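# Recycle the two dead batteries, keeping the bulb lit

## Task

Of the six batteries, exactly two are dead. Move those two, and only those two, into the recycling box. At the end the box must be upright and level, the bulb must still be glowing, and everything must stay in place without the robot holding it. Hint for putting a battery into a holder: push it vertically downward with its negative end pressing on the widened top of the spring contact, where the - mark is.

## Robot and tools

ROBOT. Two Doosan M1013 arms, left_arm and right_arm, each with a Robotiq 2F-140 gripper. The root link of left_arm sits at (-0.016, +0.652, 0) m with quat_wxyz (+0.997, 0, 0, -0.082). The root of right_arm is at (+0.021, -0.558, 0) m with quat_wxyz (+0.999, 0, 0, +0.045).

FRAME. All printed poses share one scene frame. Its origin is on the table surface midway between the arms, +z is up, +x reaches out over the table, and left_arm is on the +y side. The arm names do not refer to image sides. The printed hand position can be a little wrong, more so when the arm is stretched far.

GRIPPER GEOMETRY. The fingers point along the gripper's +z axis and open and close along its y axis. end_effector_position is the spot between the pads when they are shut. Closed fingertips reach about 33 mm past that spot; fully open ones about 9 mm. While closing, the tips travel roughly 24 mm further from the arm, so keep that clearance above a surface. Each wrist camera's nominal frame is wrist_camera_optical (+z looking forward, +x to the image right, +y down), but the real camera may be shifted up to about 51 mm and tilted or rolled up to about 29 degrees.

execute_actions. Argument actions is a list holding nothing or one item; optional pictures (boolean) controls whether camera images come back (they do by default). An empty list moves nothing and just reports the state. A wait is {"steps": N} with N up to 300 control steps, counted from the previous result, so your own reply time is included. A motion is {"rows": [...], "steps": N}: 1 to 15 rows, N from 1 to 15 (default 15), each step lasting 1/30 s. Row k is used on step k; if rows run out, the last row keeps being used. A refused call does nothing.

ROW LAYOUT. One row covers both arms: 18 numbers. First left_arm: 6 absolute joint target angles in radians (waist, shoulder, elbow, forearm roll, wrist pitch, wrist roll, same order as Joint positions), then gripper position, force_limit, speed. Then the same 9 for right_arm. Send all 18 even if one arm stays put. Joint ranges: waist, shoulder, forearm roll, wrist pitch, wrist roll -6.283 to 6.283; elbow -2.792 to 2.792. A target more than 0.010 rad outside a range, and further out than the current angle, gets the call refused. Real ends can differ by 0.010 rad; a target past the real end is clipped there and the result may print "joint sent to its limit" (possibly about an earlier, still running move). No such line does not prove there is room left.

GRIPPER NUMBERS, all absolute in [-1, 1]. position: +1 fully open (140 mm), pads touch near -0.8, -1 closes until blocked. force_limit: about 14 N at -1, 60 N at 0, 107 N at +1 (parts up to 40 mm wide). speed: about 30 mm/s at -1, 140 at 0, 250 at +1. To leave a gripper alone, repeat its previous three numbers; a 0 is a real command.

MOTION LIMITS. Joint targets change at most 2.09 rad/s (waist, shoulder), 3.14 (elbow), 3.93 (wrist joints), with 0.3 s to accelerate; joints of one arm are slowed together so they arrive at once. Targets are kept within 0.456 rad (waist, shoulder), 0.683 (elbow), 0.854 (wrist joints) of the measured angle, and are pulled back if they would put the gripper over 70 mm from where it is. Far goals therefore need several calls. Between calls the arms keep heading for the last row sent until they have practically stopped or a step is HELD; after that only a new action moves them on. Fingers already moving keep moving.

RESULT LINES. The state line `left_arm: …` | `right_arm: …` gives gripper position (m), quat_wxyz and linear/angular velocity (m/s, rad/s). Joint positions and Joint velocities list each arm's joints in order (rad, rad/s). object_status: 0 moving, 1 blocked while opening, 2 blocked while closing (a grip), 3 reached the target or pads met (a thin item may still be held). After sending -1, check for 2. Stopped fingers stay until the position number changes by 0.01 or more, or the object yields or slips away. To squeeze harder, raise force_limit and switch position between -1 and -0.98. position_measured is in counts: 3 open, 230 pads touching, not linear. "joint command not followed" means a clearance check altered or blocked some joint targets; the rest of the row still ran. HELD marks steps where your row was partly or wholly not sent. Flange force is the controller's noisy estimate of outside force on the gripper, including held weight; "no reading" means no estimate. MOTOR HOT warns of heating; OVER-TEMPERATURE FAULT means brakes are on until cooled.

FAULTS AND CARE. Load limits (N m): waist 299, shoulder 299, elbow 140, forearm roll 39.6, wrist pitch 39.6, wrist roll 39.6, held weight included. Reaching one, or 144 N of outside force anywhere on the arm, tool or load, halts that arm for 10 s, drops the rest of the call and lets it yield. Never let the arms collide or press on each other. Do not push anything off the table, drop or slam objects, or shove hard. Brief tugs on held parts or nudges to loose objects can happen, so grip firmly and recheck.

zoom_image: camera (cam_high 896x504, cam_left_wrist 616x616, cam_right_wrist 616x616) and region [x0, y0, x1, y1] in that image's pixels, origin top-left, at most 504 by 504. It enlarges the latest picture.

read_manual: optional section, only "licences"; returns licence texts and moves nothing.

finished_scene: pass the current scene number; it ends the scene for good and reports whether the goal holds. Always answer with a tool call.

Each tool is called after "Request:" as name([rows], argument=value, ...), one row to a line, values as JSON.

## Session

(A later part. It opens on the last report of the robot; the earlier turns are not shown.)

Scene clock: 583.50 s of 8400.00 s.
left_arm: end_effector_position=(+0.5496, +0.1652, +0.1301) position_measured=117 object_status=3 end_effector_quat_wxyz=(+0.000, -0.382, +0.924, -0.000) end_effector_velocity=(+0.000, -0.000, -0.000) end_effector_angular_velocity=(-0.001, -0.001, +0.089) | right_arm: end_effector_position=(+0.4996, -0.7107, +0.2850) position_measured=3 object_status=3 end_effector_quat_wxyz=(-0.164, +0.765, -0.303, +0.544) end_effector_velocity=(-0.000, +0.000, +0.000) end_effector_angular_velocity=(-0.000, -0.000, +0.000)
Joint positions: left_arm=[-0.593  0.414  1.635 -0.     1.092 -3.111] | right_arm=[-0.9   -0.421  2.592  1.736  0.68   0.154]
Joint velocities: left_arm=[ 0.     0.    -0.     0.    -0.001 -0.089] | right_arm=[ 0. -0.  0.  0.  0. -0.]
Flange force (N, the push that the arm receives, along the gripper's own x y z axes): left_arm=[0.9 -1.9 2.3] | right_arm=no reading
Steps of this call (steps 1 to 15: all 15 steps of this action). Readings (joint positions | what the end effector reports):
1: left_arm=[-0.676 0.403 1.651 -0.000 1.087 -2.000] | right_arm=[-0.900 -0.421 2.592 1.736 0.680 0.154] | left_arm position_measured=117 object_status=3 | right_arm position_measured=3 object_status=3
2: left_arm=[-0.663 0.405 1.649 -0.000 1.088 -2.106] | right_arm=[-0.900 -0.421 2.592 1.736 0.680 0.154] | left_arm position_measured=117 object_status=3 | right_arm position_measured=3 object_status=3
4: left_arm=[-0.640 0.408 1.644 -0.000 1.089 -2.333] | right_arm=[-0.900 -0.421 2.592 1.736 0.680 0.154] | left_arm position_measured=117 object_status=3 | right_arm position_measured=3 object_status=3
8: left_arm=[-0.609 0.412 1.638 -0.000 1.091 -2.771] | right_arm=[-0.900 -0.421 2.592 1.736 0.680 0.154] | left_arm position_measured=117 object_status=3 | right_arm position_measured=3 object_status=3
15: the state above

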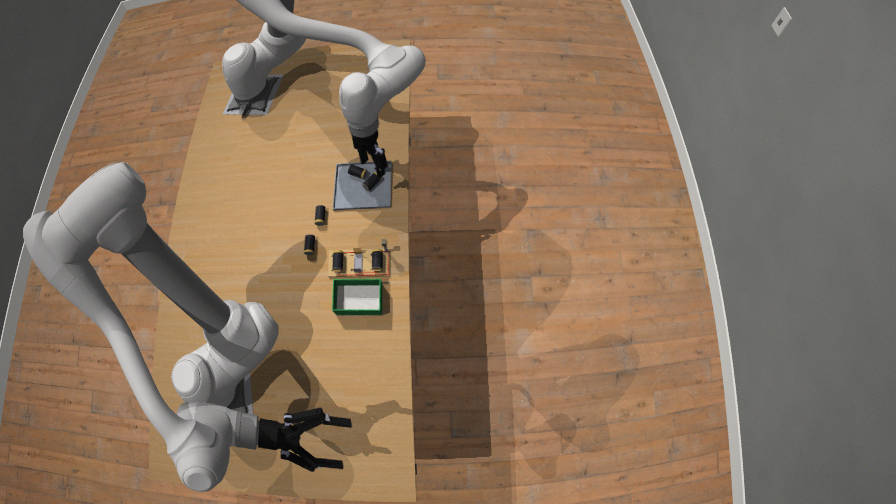

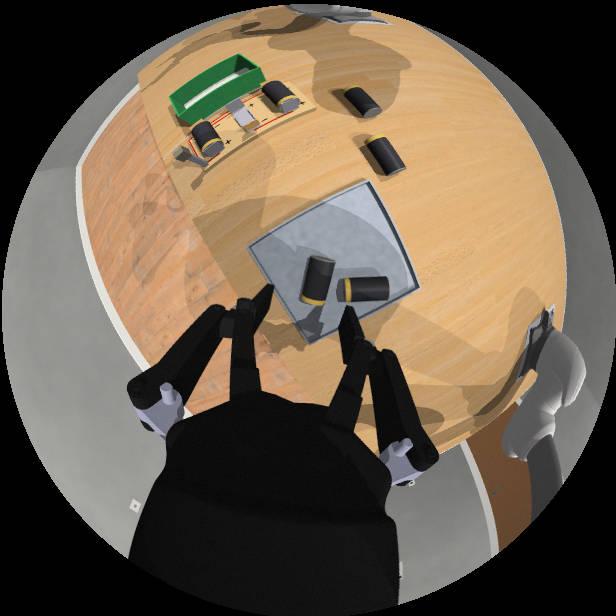

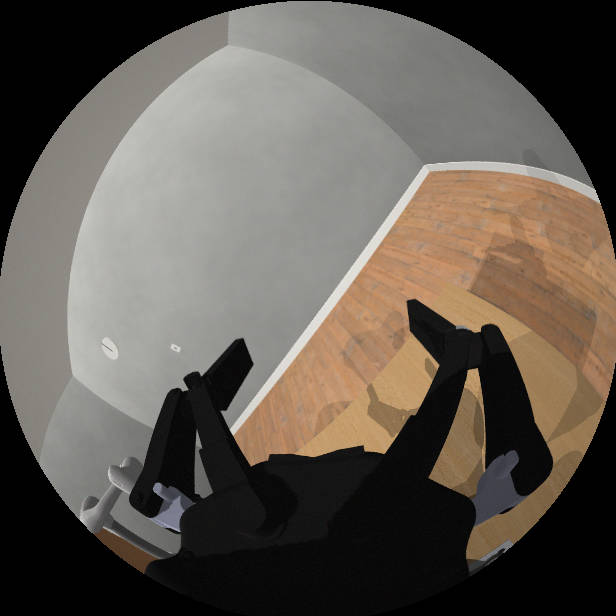

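Request:
execute_actions([
  {"rows":[[-0.602,0.437,1.684,0,1.0206,-3.122,-0.23,0.5,0,-0.9,-0.421,2.592,1.736,0.68,0.154,1,0,0]],"steps":15},
])

Request:
zoom_image(camera="cam_left_wrist", region=[220,220,420,380])

Scene clock: 591.83 s of 8400.00 s.
left_arm: end_effector_position=(+0.5402, +0.1651, +0.0895) position_measured=158 object_status=3 end_effector_quat_wxyz=(+0.000, -0.383, +0.924, -0.000) end_effector_velocity=(-0.001, -0.000, -0.001) end_effector_angular_velocity=(-0.000, -0.000, -0.000) | right_arm: end_effector_position=(+0.4996, -0.7107, +0.2850) position_measured=3 object_status=3 end_effector_quat_wxyz=(-0.164, +0.765, -0.303, +0.544) end_effector_velocity=(+0.000, -0.000, +0.000) end_effector_angular_velocity=(-0.000, -0.000, -0.000)
Joint positions: left_arm=[-0.602  0.437  1.684  0.     1.021 -3.122] | right_arm=[-0.9   -0.421  2.592  1.736  0.68   0.154]
Joint velocities: left_arm=[-0.001 -0.     0.001 -0.    -0.001 -0.   ] | right_arm=[-0.     0.    -0.001  0.     0.     0.   ]
Flange force (N, the push that the arm receives, along the gripper's own x y z axes): left_arm=[-0.6 -3.7 2.2] | right_arm=no reading
Steps of this call (steps 1 to 15: the robot went on to your last target; steps 16 to 90: nothing new was sent; then 4.83 s passed at rest; steps 91 to 105: all 15 steps of this action). Readings (joint positions | what the end effector reports):
91: left_arm=[-0.593 0.415 1.635 0.000 1.092 -3.113] | right_arm=[-0.900 -0.421 2.592 1.736 0.680 0.154] | left_arm position_measured=117 object_status=0 | right_arm position_measured=3 object_status=3
92: left_arm=[-0.594 0.417 1.642 0.000 1.081 -3.114] | right_arm=[-0.900 -0.421 2.592 1.736 0.680 0.154] | left_arm position_measured=122 object_status=0 | right_arm position_measured=3 object_status=3
94: left_arm=[-0.599 0.430 1.670 0.000 1.043 -3.119] | right_arm=[-0.900 -0.421 2.592 1.736 0.680 0.154] | left_arm position_measured=137 object_status=0 | right_arm position_measured=3 object_status=3
98: left_arm=[-0.602 0.437 1.683 0.000 1.022 -3.122] | right_arm=[-0.900 -0.421 2.592 1.736 0.680 0.154] | left_arm position_measured=158 object_status=0 | right_arm position_measured=3 object_status=3
105: the state above

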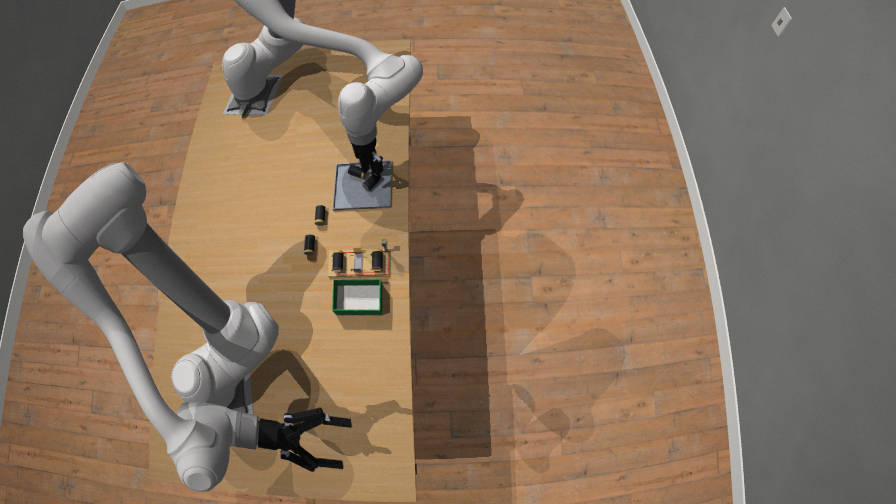

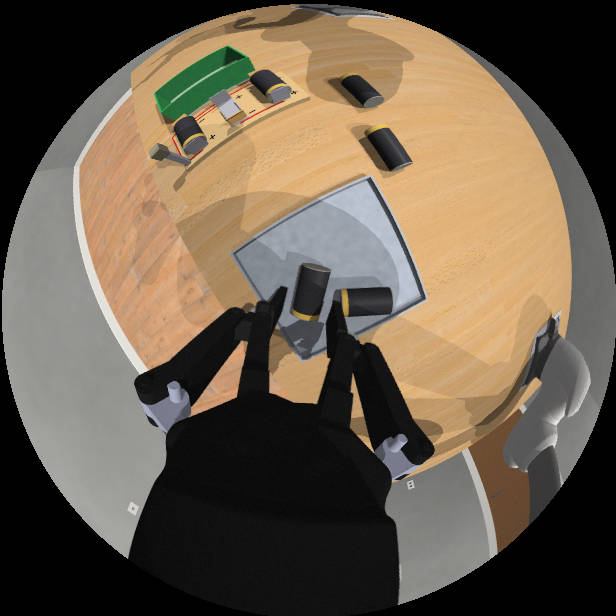

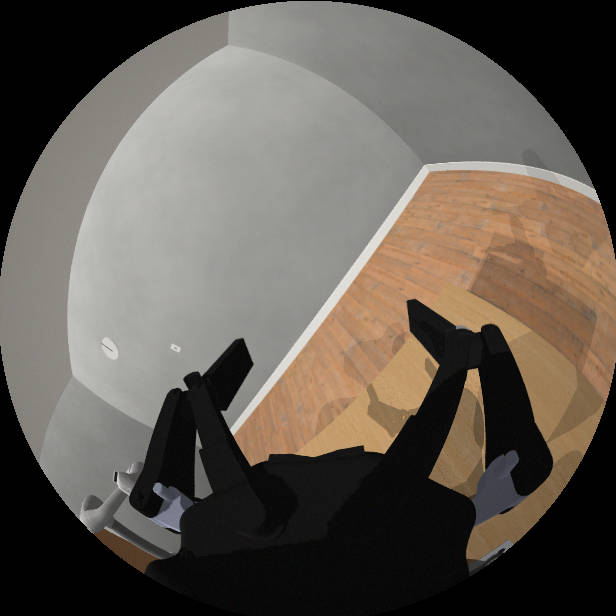

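Region (220, 220, 420, 380) of cam_left_wrist's 616x616 image, scaled by 2.520, with more detail than that image has; it fills the top 403 rows of this view, and the rest is white.

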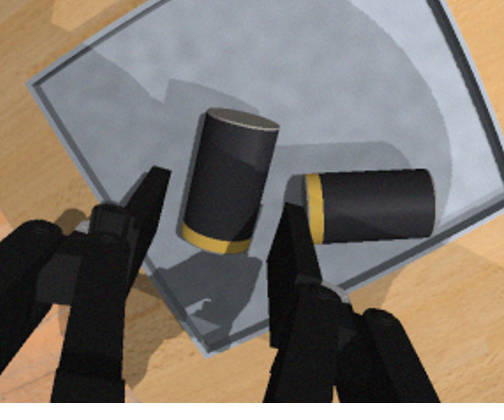

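Request:
execute_actions([
  {"rows":[[-0.602,0.4696,1.7127,0,0.9593,-3.122,-0.23,0.5,0,-0.9,-0.421,2.592,1.736,0.68,0.154,1,0,0]],"steps":14},
])

Request:
execute_actions([
  {"rows":[[-0.602,0.4696,1.7127,0,0.9593,-3.122,-1,0.5,0,-0.9,-0.421,2.592,1.736,0.68,0.154,1,0,0]],"steps":14},
], pictures=false)

Request:
execute_actions([
  {"rows":[[-0.602,0.4037,1.6513,0,1.0866,-3.122,-1,0.5,0,-0.9,-0.421,2.592,1.736,0.68,0.154,1,0,0]],"steps":12},
])

Scene clock: 597.23 s of 8400.00 s.
left_arm: end_effector_position=(+0.5397, +0.1654, +0.0520) position_measured=158 object_status=3 end_effector_quat_wxyz=(-0.000, -0.383, +0.924, -0.000) end_effector_velocity=(+0.001, +0.001, +0.000) end_effector_angular_velocity=(-0.000, -0.001, +0.002) | right_arm: end_effector_position=(+0.4996, -0.7107, +0.2850) position_measured=3 object_status=3 end_effector_quat_wxyz=(-0.164, +0.765, -0.303, +0.544) end_effector_velocity=(-0.000, +0.000, -0.001) end_effector_angular_velocity=(+0.000, +0.001, +0.001)
Joint positions: left_arm=[-0.602  0.47   1.713 -0.     0.959 -3.122] | right_arm=[-0.9   -0.421  2.592  1.736  0.68   0.154]
Joint velocities: left_arm=[ 0.001 -0.     0.     0.001 -0.001 -0.002] | right_arm=[ 0.     0.001  0.001  0.     0.    -0.001]
Flange force (N, the push that the arm receives, along the gripper's own x y z axes): left_arm=[-0.1 -4.0 0.7] | right_arm=no reading
Steps of this call (steps 1 to 15: the robot went on to your last target; steps 16 to 90: nothing new was sent; then 1.93 s passed at rest; steps 91 to 104: all 14 steps of this action). Readings (joint positions | what the end effector reports):
91: left_arm=[-0.602 0.437 1.684 -0.000 1.020 -3.122] | right_arm=[-0.900 -0.421 2.592 1.736 0.680 0.154] | left_arm position_measured=158 object_status=3 | right_arm position_measured=3 object_status=3
92: left_arm=[-0.602 0.442 1.689 -0.000 1.009 -3.122] | right_arm=[-0.900 -0.421 2.592 1.736 0.680 0.154] | left_arm position_measured=158 object_status=3 | right_arm position_measured=3 object_status=3
94: left_arm=[-0.602 0.461 1.706 -0.000 0.976 -3.122] | right_arm=[-0.900 -0.421 2.592 1.736 0.680 0.154] | left_arm position_measured=158 object_status=3 | right_arm position_measured=3 object_status=3
98: left_arm=[-0.602 0.469 1.712 -0.000 0.961 -3.122] | right_arm=[-0.900 -0.421 2.592 1.736 0.680 0.154] | left_arm position_measured=158 object_status=3 | right_arm position_measured=3 object_status=3
104: the state above

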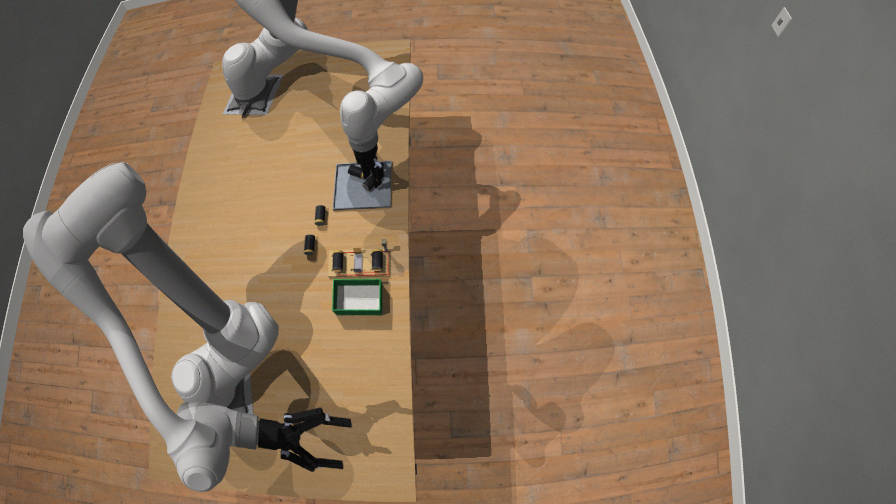

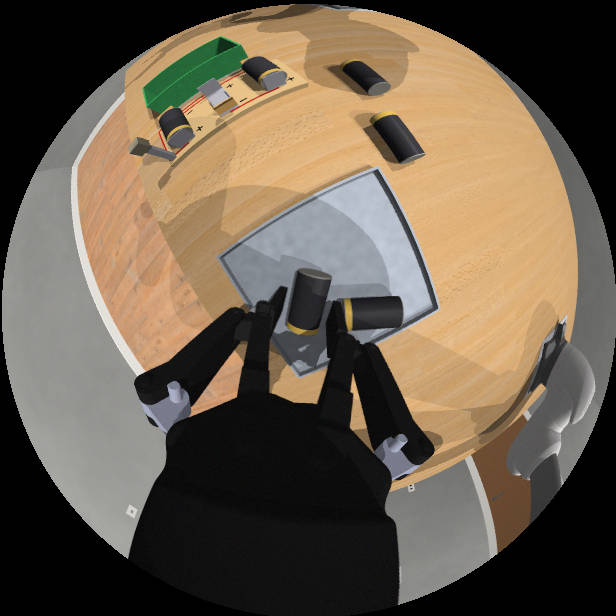

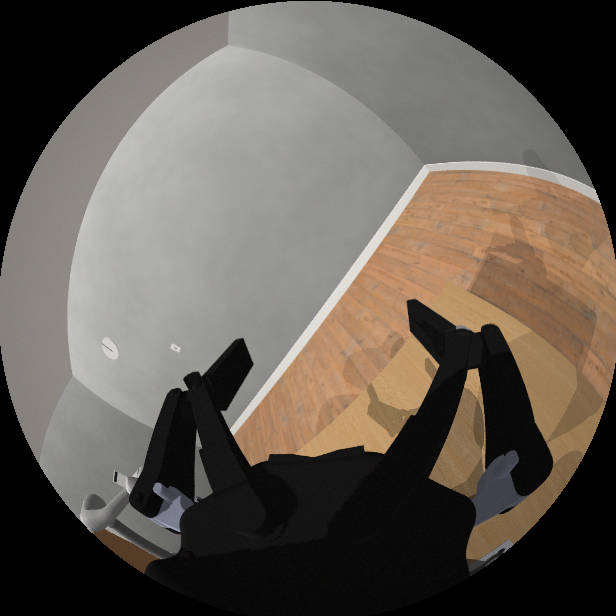

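Scene clock: 597.70 s of 8400.00 s.
left_arm: end_effector_position=(+0.5397, +0.1655, +0.0520) position_measured=187 object_status=2 end_effector_quat_wxyz=(+0.000, -0.383, +0.924, -0.000) end_effector_velocity=(-0.000, -0.001, +0.000) end_effector_angular_velocity=(-0.001, -0.001, +0.001) | right_arm: end_effector_position=(+0.4996, -0.7107, +0.2850) position_measured=3 object_status=3 end_effector_quat_wxyz=(-0.164, +0.765, -0.303, +0.544) end_effector_velocity=(+0.001, -0.000, +0.001) end_effector_angular_velocity=(-0.001, -0.001, +0.000)
Joint positions: left_arm=[-0.602  0.47   1.713 -0.     0.959 -3.122] | right_arm=[-0.9   -0.421  2.592  1.736  0.68   0.154]
Joint velocities: left_arm=[-0.001 -0.     0.     0.    -0.001 -0.002] | right_arm=[ 0.001 -0.    -0.002  0.    -0.    -0.   ]
Flange force (N, the push that the arm receives, along the gripper's own x y z axes): left_arm=[-1.7 -1.3 -18.6] | right_arm=no reading
Steps of this call (steps 1 to 14: all 14 steps of this action). Readings (joint positions | what the end effector reports):
1: left_arm=[-0.602 0.470 1.713 -0.000 0.959 -3.122] | right_arm=[-0.900 -0.421 2.592 1.736 0.680 0.154] | left_arm position_measured=158 object_status=0 | right_arm position_measured=3 object_status=3
2: left_arm=[-0.602 0.470 1.713 -0.000 0.959 -3.122] | right_arm=[-0.900 -0.421 2.592 1.736 0.680 0.154] | left_arm position_measured=163 object_status=0 | right_arm position_measured=3 object_status=3
4: left_arm=[-0.602 0.470 1.713 -0.000 0.959 -3.122] | right_arm=[-0.900 -0.421 2.592 1.736 0.680 0.154] | left_arm position_measured=178 object_status=0 | right_arm position_measured=3 object_status=3
8: left_arm=[-0.602 0.470 1.713 -0.000 0.959 -3.122] | right_arm=[-0.900 -0.421 2.592 1.736 0.680 0.154] | left_arm position_measured=187 object_status=0 | right_arm position_measured=3 object_status=3
14: the state above

Scene clock: 598.10 s of 8400.00 s.
left_arm: end_effector_position=(+0.5397, +0.1655, +0.1295) position_measured=187 object_status=2 end_effector_quat_wxyz=(+0.000, -0.383, +0.924, +0.000) end_effector_velocity=(+0.000, -0.001, +0.005) end_effector_angular_velocity=(-0.003, -0.001, +0.002) | right_arm: end_effector_position=(+0.4996, -0.7107, +0.2850) position_measured=3 object_status=3 end_effector_quat_wxyz=(-0.164, +0.765, -0.303, +0.544) end_effector_velocity=(+0.000, +0.000, +0.000) end_effector_angular_velocity=(+0.000, +0.000, +0.000)
Joint positions: left_arm=[-0.602  0.404  1.652  0.     1.086 -3.122] | right_arm=[-0.9   -0.421  2.592  1.736  0.68   0.154]
Joint velocities: left_arm=[-0.    -0.004 -0.005 -0.002  0.006 -0.001] | right_arm=[ 0.  0. -0. -0.  0.  0.]
Flange force (N, the push that the arm receives, along the gripper's own x y z axes): left_arm=[-2.2 -6.4 5.9] | right_arm=no reading
Steps of this call (steps 1 to 12: all 12 steps of this action). Readings (joint positions | what the end effector reports):
1: left_arm=[-0.602 0.469 1.713 -0.000 0.959 -3.122] | right_arm=[-0.900 -0.421 2.592 1.736 0.680 0.154] | left_arm position_measured=187 object_status=2 | right_arm position_measured=3 object_status=3
2: left_arm=[-0.602 0.466 1.709 -0.000 0.968 -3.122] | right_arm=[-0.900 -0.421 2.592 1.736 0.680 0.154] | left_arm position_measured=187 object_status=2 | right_arm position_measured=3 object_status=3
4: left_arm=[-0.602 0.438 1.682 0.000 1.022 -3.122] | right_arm=[-0.900 -0.421 2.592 1.736 0.680 0.154] | left_arm position_measured=187 object_status=2 | right_arm position_measured=3 object_status=3
8: left_arm=[-0.602 0.405 1.653 0.000 1.083 -3.122] | right_arm=[-0.900 -0.421 2.592 1.736 0.680 0.154] | left_arm position_measured=187 object_status=2 | right_arm position_measured=3 object_status=3
12: the state above

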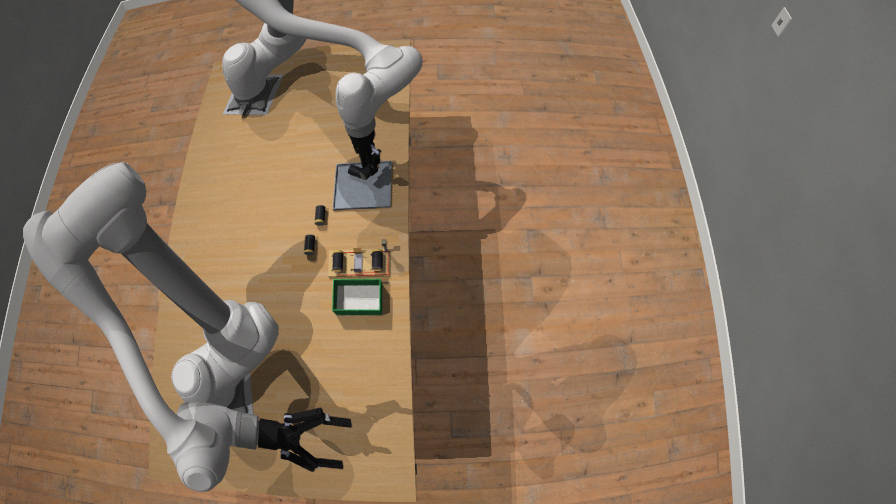

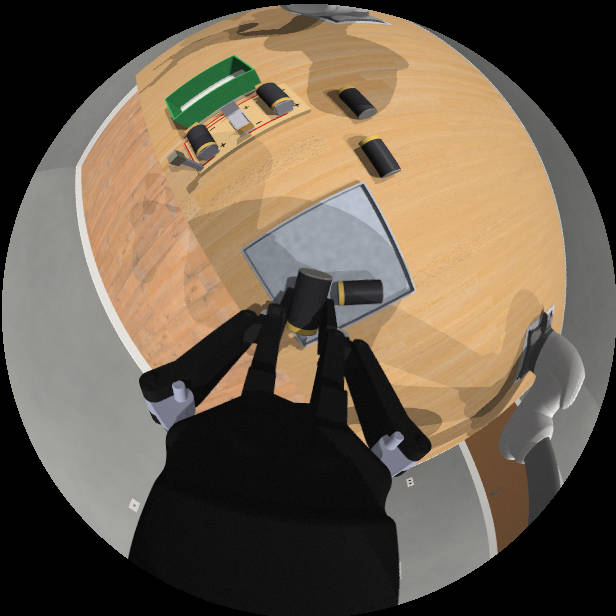

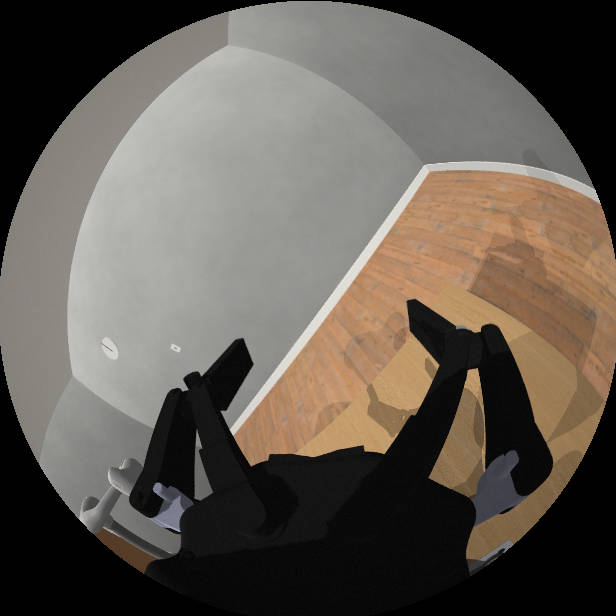

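Request:
execute_actions([
  {"rows":[[-0.80,0.62,1.25,0.06,1.27,-1.9,-1,0.5,0,-0.9,-0.421,2.592,1.736,0.68,0.154,1,0,0]],"steps":15},
], pictures=false)

Request:
execute_actions([
  {"rows":[[-0.902,0.78,1.01,0.124,1.51,-1.12,-1,0.5,0,-0.9,-0.421,2.592,1.736,0.68,0.154,1,0,0]],"steps":15},
], pictures=false)

Request:
execute_actions([
  {"rows":[[-0.909,0.8277,1.0184,0.124,1.4616,-1.127,-1,0.5,0,-0.9,-0.421,2.592,1.736,0.68,0.154,1,0,0]],"steps":15},
])

Request:
zoom_image(camera="cam_left_wrist", region=[220,220,420,380])

Scene clock: 607.90 s of 8400.00 s.
left_arm: end_effector_position=(+0.5472, +0.0095, +0.1534) position_measured=187 object_status=2 end_effector_quat_wxyz=(+0.015, +0.092, +0.996, +0.013) end_effector_velocity=(-0.031, -0.349, +0.044) end_effector_angular_velocity=(+0.126, -0.025, -2.592) | right_arm: end_effector_position=(+0.4996, -0.7107, +0.2850) position_measured=3 object_status=3 end_effector_quat_wxyz=(-0.164, +0.765, -0.303, +0.544) end_effector_velocity=(-0.000, +0.000, -0.000) end_effector_angular_velocity=(-0.001, +0.000, +0.000)
Joint positions: left_arm=[-0.743  0.558  1.365  0.043  1.218 -2.307] | right_arm=[-0.9   -0.421  2.592  1.736  0.68   0.154]
Joint velocities: left_arm=[-0.318  0.344 -0.639  0.096  0.29   2.255] | right_arm=[-0.    -0.     0.     0.     0.    -0.001]
Flange force (N, the push that the arm receives, along the gripper's own x y z axes): left_arm=[0.2 -2.2 -1.0] | right_arm=no reading
Steps of this call (steps 1 to 15: the robot went on to your last target; steps 16 to 90: nothing new was sent; then 6.30 s passed at rest; steps 91 to 105: all 15 steps of this action). Readings (joint positions | what the end effector reports):
91: left_arm=[-0.602 0.404 1.651 -0.000 1.087 -3.122] | right_arm=[-0.900 -0.421 2.592 1.736 0.680 0.154] | left_arm position_measured=187 object_status=2 | right_arm position_measured=3 object_status=3
92: left_arm=[-0.604 0.406 1.646 0.000 1.089 -3.112] | right_arm=[-0.900 -0.421 2.592 1.736 0.680 0.154] | left_arm position_measured=187 object_status=2 | right_arm position_measured=3 object_status=3
94: left_arm=[-0.618 0.422 1.617 0.005 1.103 -3.049] | right_arm=[-0.900 -0.421 2.592 1.736 0.680 0.154] | left_arm position_measured=187 object_status=2 | right_arm position_measured=3 object_status=3
98: left_arm=[-0.668 0.476 1.517 0.020 1.148 -2.814] | right_arm=[-0.900 -0.421 2.592 1.736 0.680 0.154] | left_arm position_measured=187 object_status=2 | right_arm position_measured=3 object_status=3
105: the state above

Scene clock: 608.40 s of 8400.00 s.
left_arm: end_effector_position=(+0.5010, -0.1225, +0.1460) position_measured=187 object_status=2 end_effector_quat_wxyz=(-0.054, +0.679, +0.728, +0.081) end_effector_velocity=(-0.041, -0.067, -0.009) end_effector_angular_velocity=(+0.152, +0.159, -0.857) | right_arm: end_effector_position=(+0.4996, -0.7107, +0.2850) position_measured=3 object_status=3 end_effector_quat_wxyz=(-0.164, +0.765, -0.303, +0.544) end_effector_velocity=(-0.000, +0.000, -0.000) end_effector_angular_velocity=(-0.000, +0.001, +0.001)
Joint positions: left_arm=[-0.899  0.775  1.018  0.122  1.503 -1.15 ] | right_arm=[-0.9   -0.421  2.592  1.736  0.68   0.154]
Joint velocities: left_arm=[-0.092  0.134 -0.21   0.052  0.191  0.791] | right_arm=[ 0.     0.     0.    -0.     0.    -0.001]
Flange force (N, the push that the arm receives, along the gripper's own x y z axes): left_arm=[-9.7 8.5 0.0] | right_arm=no reading
Steps of this call (steps 1 to 15: all 15 steps of this action). Readings (joint positions | what the end effector reports):
1: left_arm=[-0.754 0.570 1.343 0.046 1.228 -2.231] | right_arm=[-0.900 -0.421 2.592 1.736 0.680 0.154] | left_arm position_measured=187 object_status=2 | right_arm position_measured=3 object_status=3
2: left_arm=[-0.766 0.583 1.318 0.050 1.240 -2.155] | right_arm=[-0.900 -0.421 2.592 1.736 0.680 0.154] | left_arm position_measured=187 object_status=2 | right_arm position_measured=3 object_status=3
4: left_arm=[-0.792 0.619 1.259 0.062 1.278 -2.002] | right_arm=[-0.900 -0.421 2.592 1.736 0.680 0.154] | left_arm position_measured=187 object_status=2 | right_arm position_measured=3 object_status=3
8: left_arm=[-0.841 0.692 1.148 0.090 1.383 -1.634] | right_arm=[-0.900 -0.421 2.592 1.736 0.680 0.154] | left_arm position_measured=187 object_status=2 | right_arm position_measured=3 object_status=3
15: the state above

Scene clock: 608.90 s of 8400.00 s.
left_arm: end_effector_position=(+0.4991, -0.1377, +0.0946) position_measured=187 object_status=2 end_effector_quat_wxyz=(-0.060, +0.693, +0.714, +0.083) end_effector_velocity=(+0.001, +0.001, +0.000) end_effector_angular_velocity=(-0.001, -0.001, +0.002) | right_arm: end_effector_position=(+0.4996, -0.7107, +0.2850) position_measured=3 object_status=3 end_effector_quat_wxyz=(-0.164, +0.765, -0.303, +0.544) end_effector_velocity=(-0.000, +0.000, -0.000) end_effector_angular_velocity=(+0.001, -0.000, -0.000)
Joint positions: left_arm=[-0.909  0.828  1.018  0.124  1.462 -1.127] | right_arm=[-0.9   -0.421  2.592  1.736  0.68   0.154]
Joint velocities: left_arm=[ 0.001 -0.001  0.    -0.    -0.001 -0.001] | right_arm=[ 0. -0.  0.  0.  0.  0.]
Flange force (N, the push that the arm receives, along the gripper's own x y z axes): left_arm=[0.0 3.8 2.8] | right_arm=no reading
Steps of this call (steps 1 to 15: all 15 steps of this action). Readings (joint positions | what the end effector reports):
1: left_arm=[-0.901 0.779 1.013 0.123 1.507 -1.130] | right_arm=[-0.900 -0.421 2.592 1.736 0.680 0.154] | left_arm position_measured=187 object_status=2 | right_arm position_measured=3 object_status=3
2: left_arm=[-0.903 0.786 1.011 0.124 1.505 -1.123] | right_arm=[-0.900 -0.421 2.592 1.736 0.680 0.154] | left_arm position_measured=187 object_status=2 | right_arm position_measured=3 object_status=3
4: left_arm=[-0.907 0.812 1.016 0.124 1.479 -1.124] | right_arm=[-0.900 -0.421 2.592 1.736 0.680 0.154] | left_arm position_measured=187 object_status=2 | right_arm position_measured=3 object_status=3
8: left_arm=[-0.909 0.827 1.018 0.124 1.463 -1.127] | right_arm=[-0.900 -0.421 2.592 1.736 0.680 0.154] | left_arm position_measured=187 object_status=2 | right_arm position_measured=3 object_status=3
15: the state above

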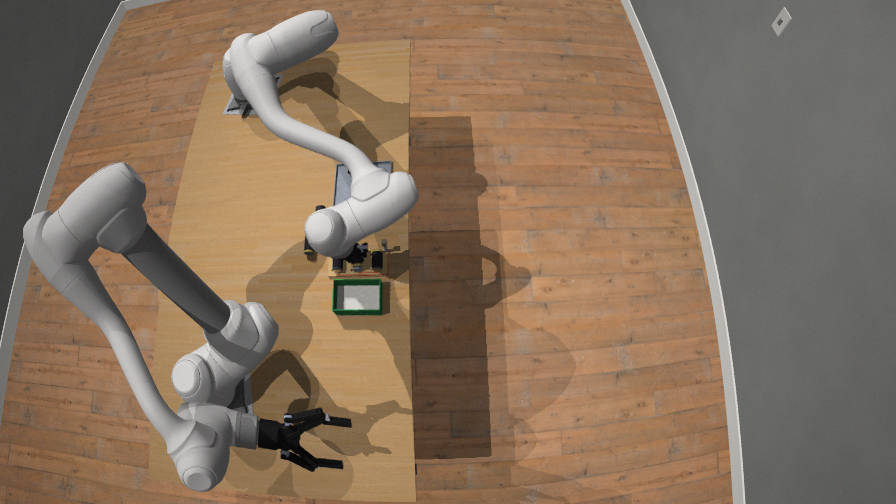

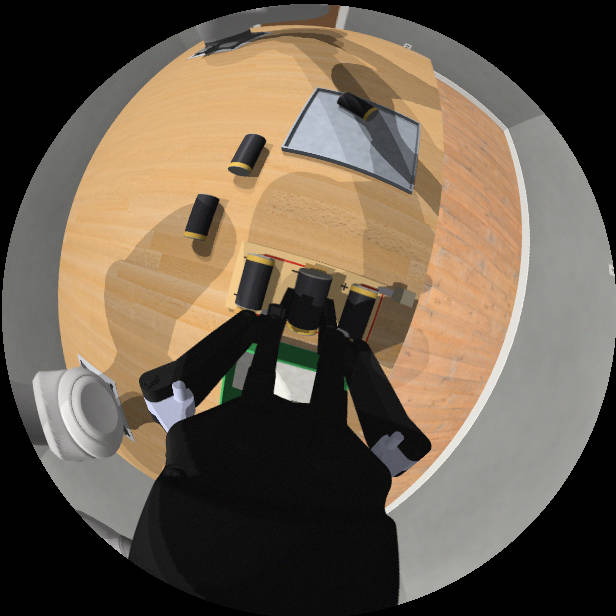

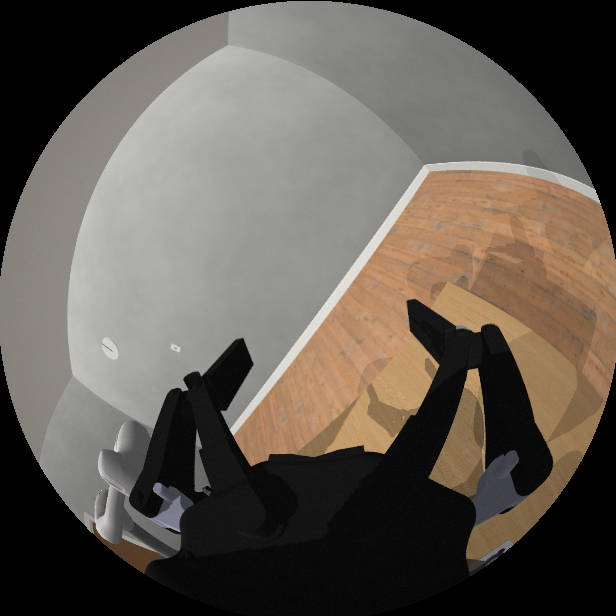

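Region (220, 220, 420, 380) of cam_left_wrist's 616x616 image, scaled by 2.520, with more detail than that image has; it fills the top 403 rows of this view, and the rest is white.

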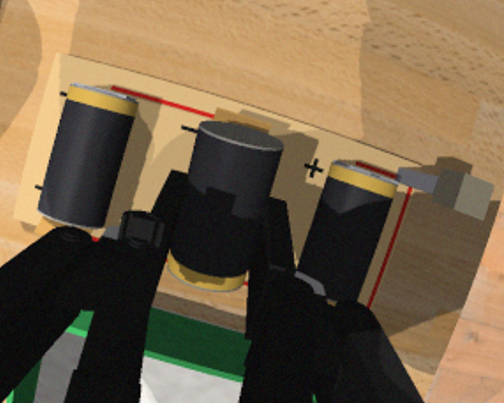

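Request:
execute_actions([
  {"rows":[[-0.9045,0.8312,1.043,0.124,1.4336,-1.1225,-1,0.5,0,-0.9,-0.421,2.592,1.736,0.68,0.154,1,0,0]],"steps":10},
], pictures=false)

Request:
execute_actions([
  {"rows":[[-0.903,0.836,1.0545,0.124,1.417,-1.121,-1,0.5,0,-0.9,-0.421,2.592,1.736,0.68,0.154,1,0,0]],"steps":10},
], pictures=false)

Request:
execute_actions([
  {"rows":[[-0.8815,0.790,1.1335,0.062,1.3005,-1.0725,-1,0.5,0,-0.9,-0.421,2.592,1.736,0.68,0.154,1,0,0]],"steps":12},
], pictures=false)

Request:
execute_actions([
  {"rows":[[-0.860,0.745,1.2125,0,1.184,-1.024,-1,0.5,0,-0.9,-0.421,2.592,1.736,0.68,0.154,1,0,0]],"steps":12},
], pictures=false)

Request:
execute_actions([
  {"rows":[[-0.860,0.7475,1.2149,0,1.179,-1.024,-1,0.5,0,-0.9,-0.421,2.592,1.736,0.68,0.154,1,0,0]],"steps":12},
])

Request:
zoom_image(camera="cam_left_wrist", region=[220,220,460,380])

Scene clock: 620.00 s of 8400.00 s.
left_arm: end_effector_position=(+0.5008, -0.1330, +0.0780) position_measured=187 object_status=2 end_effector_quat_wxyz=(-0.060, +0.694, +0.713, +0.083) end_effector_velocity=(-0.001, +0.002, -0.002) end_effector_angular_velocity=(+0.004, +0.003, -0.001) | right_arm: end_effector_position=(+0.4996, -0.7107, +0.2850) position_measured=3 object_status=3 end_effector_quat_wxyz=(-0.164, +0.765, -0.303, +0.544) end_effector_velocity=(-0.000, +0.000, -0.000) end_effector_angular_velocity=(-0.000, +0.001, +0.000)
Joint positions: left_arm=[-0.905  0.831  1.043  0.124  1.434 -1.123] | right_arm=[-0.9   -0.421  2.592  1.736  0.68   0.154]
Joint velocities: left_arm=[0.    0.    0.004 0.    0.    0.001] | right_arm=[-0.     0.     0.     0.    -0.    -0.001]
Flange force (N, the push that the arm receives, along the gripper's own x y z axes): left_arm=[0.6 -3.5 2.2] | right_arm=no reading
Steps of this call (steps 1 to 15: the robot went on to your last target; steps 16 to 90: nothing new was sent; then 7.77 s passed at rest; steps 91 to 100: all 10 steps of this action). Readings (joint positions | what the end effector reports):
91: left_arm=[-0.909 0.828 1.019 0.124 1.461 -1.127] | right_arm=[-0.900 -0.421 2.592 1.736 0.680 0.154] | left_arm position_measured=187 object_status=2 | right_arm position_measured=3 object_status=3
92: left_arm=[-0.908 0.828 1.025 0.124 1.453 -1.127] | right_arm=[-0.900 -0.421 2.592 1.736 0.680 0.154] | left_arm position_measured=187 object_status=2 | right_arm position_measured=3 object_status=3
94: left_arm=[-0.906 0.831 1.038 0.124 1.440 -1.124] | right_arm=[-0.900 -0.421 2.592 1.736 0.680 0.154] | left_arm position_measured=187 object_status=2 | right_arm position_measured=3 object_status=3
98: left_arm=[-0.905 0.831 1.042 0.124 1.434 -1.123] | right_arm=[-0.900 -0.421 2.592 1.736 0.680 0.154] | left_arm position_measured=187 object_status=2 | right_arm position_measured=3 object_status=3
100: the state above

Scene clock: 620.33 s of 8400.00 s.
left_arm: end_effector_position=(+0.5018, -0.1316, +0.0670) position_measured=187 object_status=2 end_effector_quat_wxyz=(-0.060, +0.694, +0.712, +0.082) end_effector_velocity=(+0.001, +0.001, -0.002) end_effector_angular_velocity=(+0.000, +0.000, +0.001) | right_arm: end_effector_position=(+0.4996, -0.7107, +0.2850) position_measured=3 object_status=3 end_effector_quat_wxyz=(-0.164, +0.765, -0.303, +0.544) end_effector_velocity=(+0.000, -0.001, +0.001) end_effector_angular_velocity=(-0.002, -0.001, -0.001)
Joint positions: left_arm=[-0.903  0.836  1.054  0.124  1.417 -1.121] | right_arm=[-0.9   -0.421  2.592  1.736  0.68   0.154]
Joint velocities: left_arm=[ 0.001  0.001  0.002 -0.    -0.003  0.   ] | right_arm=[-0.002 -0.    -0.002 -0.    -0.    -0.001]
Flange force (N, the push that the arm receives, along the gripper's own x y z axes): left_arm=[0.8 0.9 -0.3] | right_arm=no reading
Steps of this call (steps 1 to 10: all 10 steps of this action). Readings (joint positions | what the end effector reports):
1: left_arm=[-0.905 0.831 1.043 0.124 1.433 -1.123] | right_arm=[-0.900 -0.421 2.592 1.736 0.680 0.154] | left_arm position_measured=187 object_status=2 | right_arm position_measured=3 object_status=3
2: left_arm=[-0.904 0.833 1.047 0.124 1.428 -1.122] | right_arm=[-0.900 -0.421 2.592 1.736 0.680 0.154] | left_arm position_measured=187 object_status=2 | right_arm position_measured=3 object_status=3
4: left_arm=[-0.903 0.835 1.052 0.124 1.420 -1.121] | right_arm=[-0.900 -0.421 2.592 1.736 0.680 0.154] | left_arm position_measured=187 object_status=2 | right_arm position_measured=3 object_status=3
8: left_arm=[-0.903 0.836 1.054 0.124 1.417 -1.121] | right_arm=[-0.900 -0.421 2.592 1.736 0.680 0.154] | left_arm position_measured=187 object_status=2 | right_arm position_measured=3 object_status=3
10: the state above

Scene clock: 620.73 s of 8400.00 s.
left_arm: end_effector_position=(+0.5012, -0.1318, +0.0649) position_measured=187 object_status=2 end_effector_quat_wxyz=(-0.032, +0.703, +0.709, +0.040) end_effector_velocity=(-0.000, -0.000, -0.001) end_effector_angular_velocity=(-0.005, +0.000, +0.001) | right_arm: end_effector_position=(+0.4996, -0.7107, +0.2850) position_measured=3 object_status=3 end_effector_quat_wxyz=(-0.164, +0.765, -0.303, +0.544) end_effector_velocity=(+0.000, +0.000, -0.000) end_effector_angular_velocity=(+0.002, -0.000, -0.000)
Joint positions: left_arm=[-0.882  0.79   1.133  0.062  1.301 -1.073] | right_arm=[-0.9   -0.421  2.592  1.736  0.68   0.154]
Joint velocities: left_arm=[ 0.001 -0.001  0.004 -0.003 -0.006  0.   ] | right_arm=[ 0.     0.    -0.     0.     0.     0.002]
Flange force (N, the push that the arm receives, along the gripper's own x y z axes): left_arm=[-3.0 5.8 0.8] | right_arm=no reading
Steps of this call (steps 1 to 12: all 12 steps of this action). Readings (joint positions | what the end effector reports):
1: left_arm=[-0.903 0.836 1.055 0.124 1.416 -1.121] | right_arm=[-0.900 -0.421 2.592 1.736 0.680 0.154] | left_arm position_measured=187 object_status=2 | right_arm position_measured=3 object_status=3
2: left_arm=[-0.901 0.832 1.062 0.119 1.406 -1.116] | right_arm=[-0.900 -0.421 2.592 1.736 0.680 0.154] | left_arm position_measured=187 object_status=2 | right_arm position_measured=3 object_status=3
4: left_arm=[-0.891 0.810 1.099 0.089 1.351 -1.094] | right_arm=[-0.900 -0.421 2.592 1.736 0.680 0.154] | left_arm position_measured=187 object_status=2 | right_arm position_measured=3 object_status=3
8: left_arm=[-0.882 0.791 1.132 0.063 1.303 -1.074] | right_arm=[-0.900 -0.421 2.592 1.736 0.680 0.154] | left_arm position_measured=187 object_status=2 | right_arm position_measured=3 object_status=3
12: the state above

Scene clock: 621.13 s of 8400.00 s.
left_arm: end_effector_position=(+0.5011, -0.1310, +0.0649) position_measured=187 object_status=2 end_effector_quat_wxyz=(-0.000, +0.707, +0.707, +0.000) end_effector_velocity=(-0.001, -0.001, -0.000) end_effector_angular_velocity=(-0.004, +0.000, -0.003) | right_arm: end_effector_position=(+0.4996, -0.7107, +0.2850) position_measured=3 object_status=3 end_effector_quat_wxyz=(-0.164, +0.765, -0.303, +0.544) end_effector_velocity=(-0.000, +0.001, -0.001) end_effector_angular_velocity=(-0.001, +0.001, +0.001)
Joint positions: left_arm=[-0.86   0.745  1.212  0.     1.184 -1.024] | right_arm=[-0.9   -0.421  2.592  1.736  0.68   0.154]
Joint velocities: left_arm=[-0.001 -0.002  0.004 -0.003 -0.005  0.003] | right_arm=[ 0.    -0.     0.001 -0.    -0.    -0.001]
Flange force (N, the push that the arm receives, along the gripper's own x y z axes): left_arm=[-6.0 3.0 1.0] | right_arm=no reading
Steps of this call (steps 1 to 12: all 12 steps of this action). Readings (joint positions | what the end effector reports):
1: left_arm=[-0.881 0.790 1.134 0.062 1.300 -1.072] | right_arm=[-0.900 -0.421 2.592 1.736 0.680 0.154] | left_arm position_measured=187 object_status=2 | right_arm position_measured=3 object_status=3
2: left_arm=[-0.880 0.786 1.141 0.056 1.289 -1.068] | right_arm=[-0.900 -0.421 2.592 1.736 0.680 0.154] | left_arm position_measured=187 object_status=2 | right_arm position_measured=3 object_status=3
4: left_arm=[-0.870 0.765 1.178 0.027 1.235 -1.045] | right_arm=[-0.900 -0.421 2.592 1.736 0.680 0.154] | left_arm position_measured=187 object_status=2 | right_arm position_measured=3 object_status=3
8: left_arm=[-0.860 0.746 1.211 0.001 1.187 -1.025] | right_arm=[-0.900 -0.421 2.592 1.736 0.680 0.154] | left_arm position_measured=187 object_status=2 | right_arm position_measured=3 object_status=3
12: the state above

Scene clock: 621.53 s of 8400.00 s.
left_arm: end_effector_position=(+0.5011, -0.1311, +0.0616) position_measured=187 object_status=2 end_effector_quat_wxyz=(+0.000, +0.707, +0.707, -0.000) end_effector_velocity=(+0.001, +0.001, -0.002) end_effector_angular_velocity=(+0.002, +0.001, +0.000) | right_arm: end_effector_position=(+0.4996, -0.7107, +0.2850) position_measured=3 object_status=3 end_effector_quat_wxyz=(-0.164, +0.765, -0.303, +0.544) end_effector_velocity=(-0.000, +0.001, -0.001) end_effector_angular_velocity=(+0.002, +0.001, +0.001)
Joint positions: left_arm=[-0.86   0.747  1.215 -0.     1.179 -1.024] | right_arm=[-0.9   -0.421  2.592  1.736  0.68   0.154]
Joint velocities: left_arm=[ 0.001  0.002  0.     0.    -0.     0.001] | right_arm=[ 0.001 -0.     0.002 -0.    -0.     0.   ]
Flange force (N, the push that the arm receives, along the gripper's own x y z axes): left_arm=[0.4 0.1 -44.5] | right_arm=no reading
Steps of this call (steps 1 to 12: all 12 steps of this action). Readings (joint positions | what the end effector reports):
1: left_arm=[-0.860 0.745 1.213 0.000 1.184 -1.024] | right_arm=[-0.900 -0.421 2.592 1.736 0.680 0.154] | left_arm position_measured=187 object_status=2 | right_arm position_measured=3 object_status=3
2: left_arm=[-0.860 0.746 1.213 0.000 1.182 -1.024] | right_arm=[-0.900 -0.421 2.592 1.736 0.680 0.154] | left_arm position_measured=187 object_status=2 | right_arm position_measured=3 object_status=3
4: left_arm=[-0.860 0.747 1.214 -0.000 1.180 -1.024] | right_arm=[-0.900 -0.421 2.592 1.736 0.680 0.154] | left_arm position_measured=187 object_status=2 | right_arm position_measured=3 object_status=3
8: left_arm=[-0.860 0.747 1.215 -0.000 1.179 -1.024] | right_arm=[-0.900 -0.421 2.592 1.736 0.680 0.154] | left_arm position_measured=187 object_status=2 | right_arm position_measured=3 object_status=3
12: the state above

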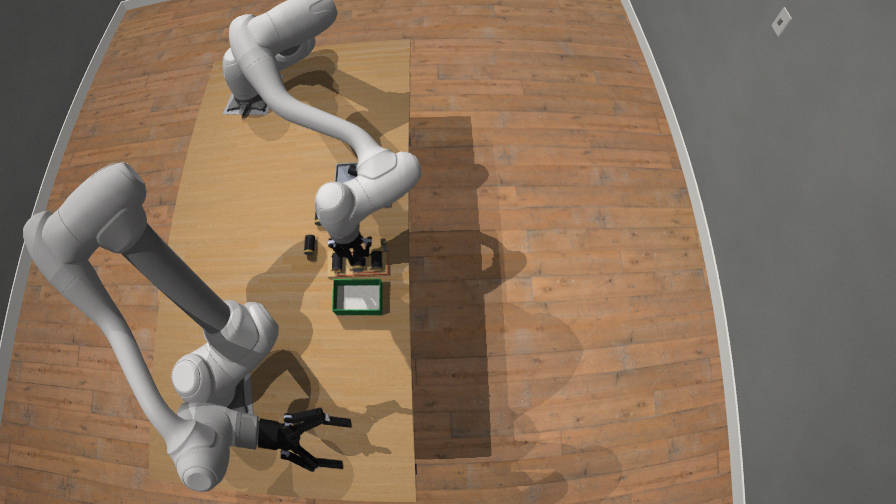

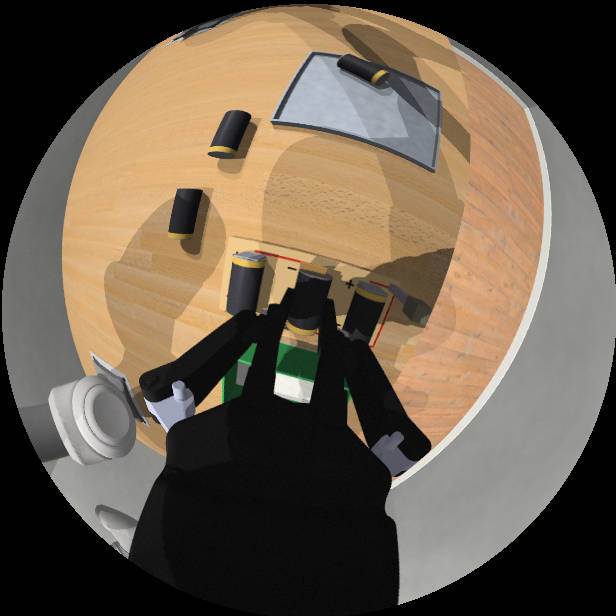

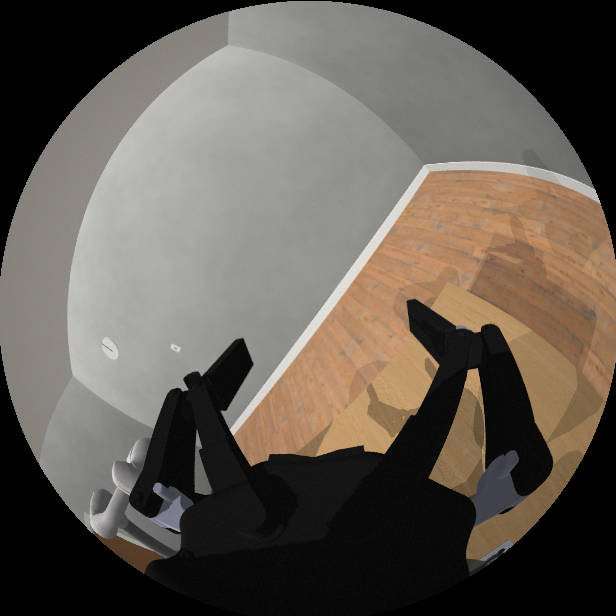

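Region (220, 220, 460, 380) of cam_left_wrist's 616x616 image, scaled by 2.100, with more detail than that image has.

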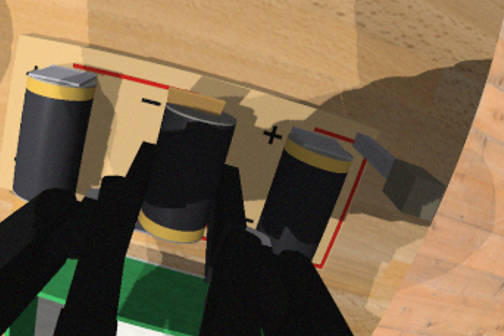

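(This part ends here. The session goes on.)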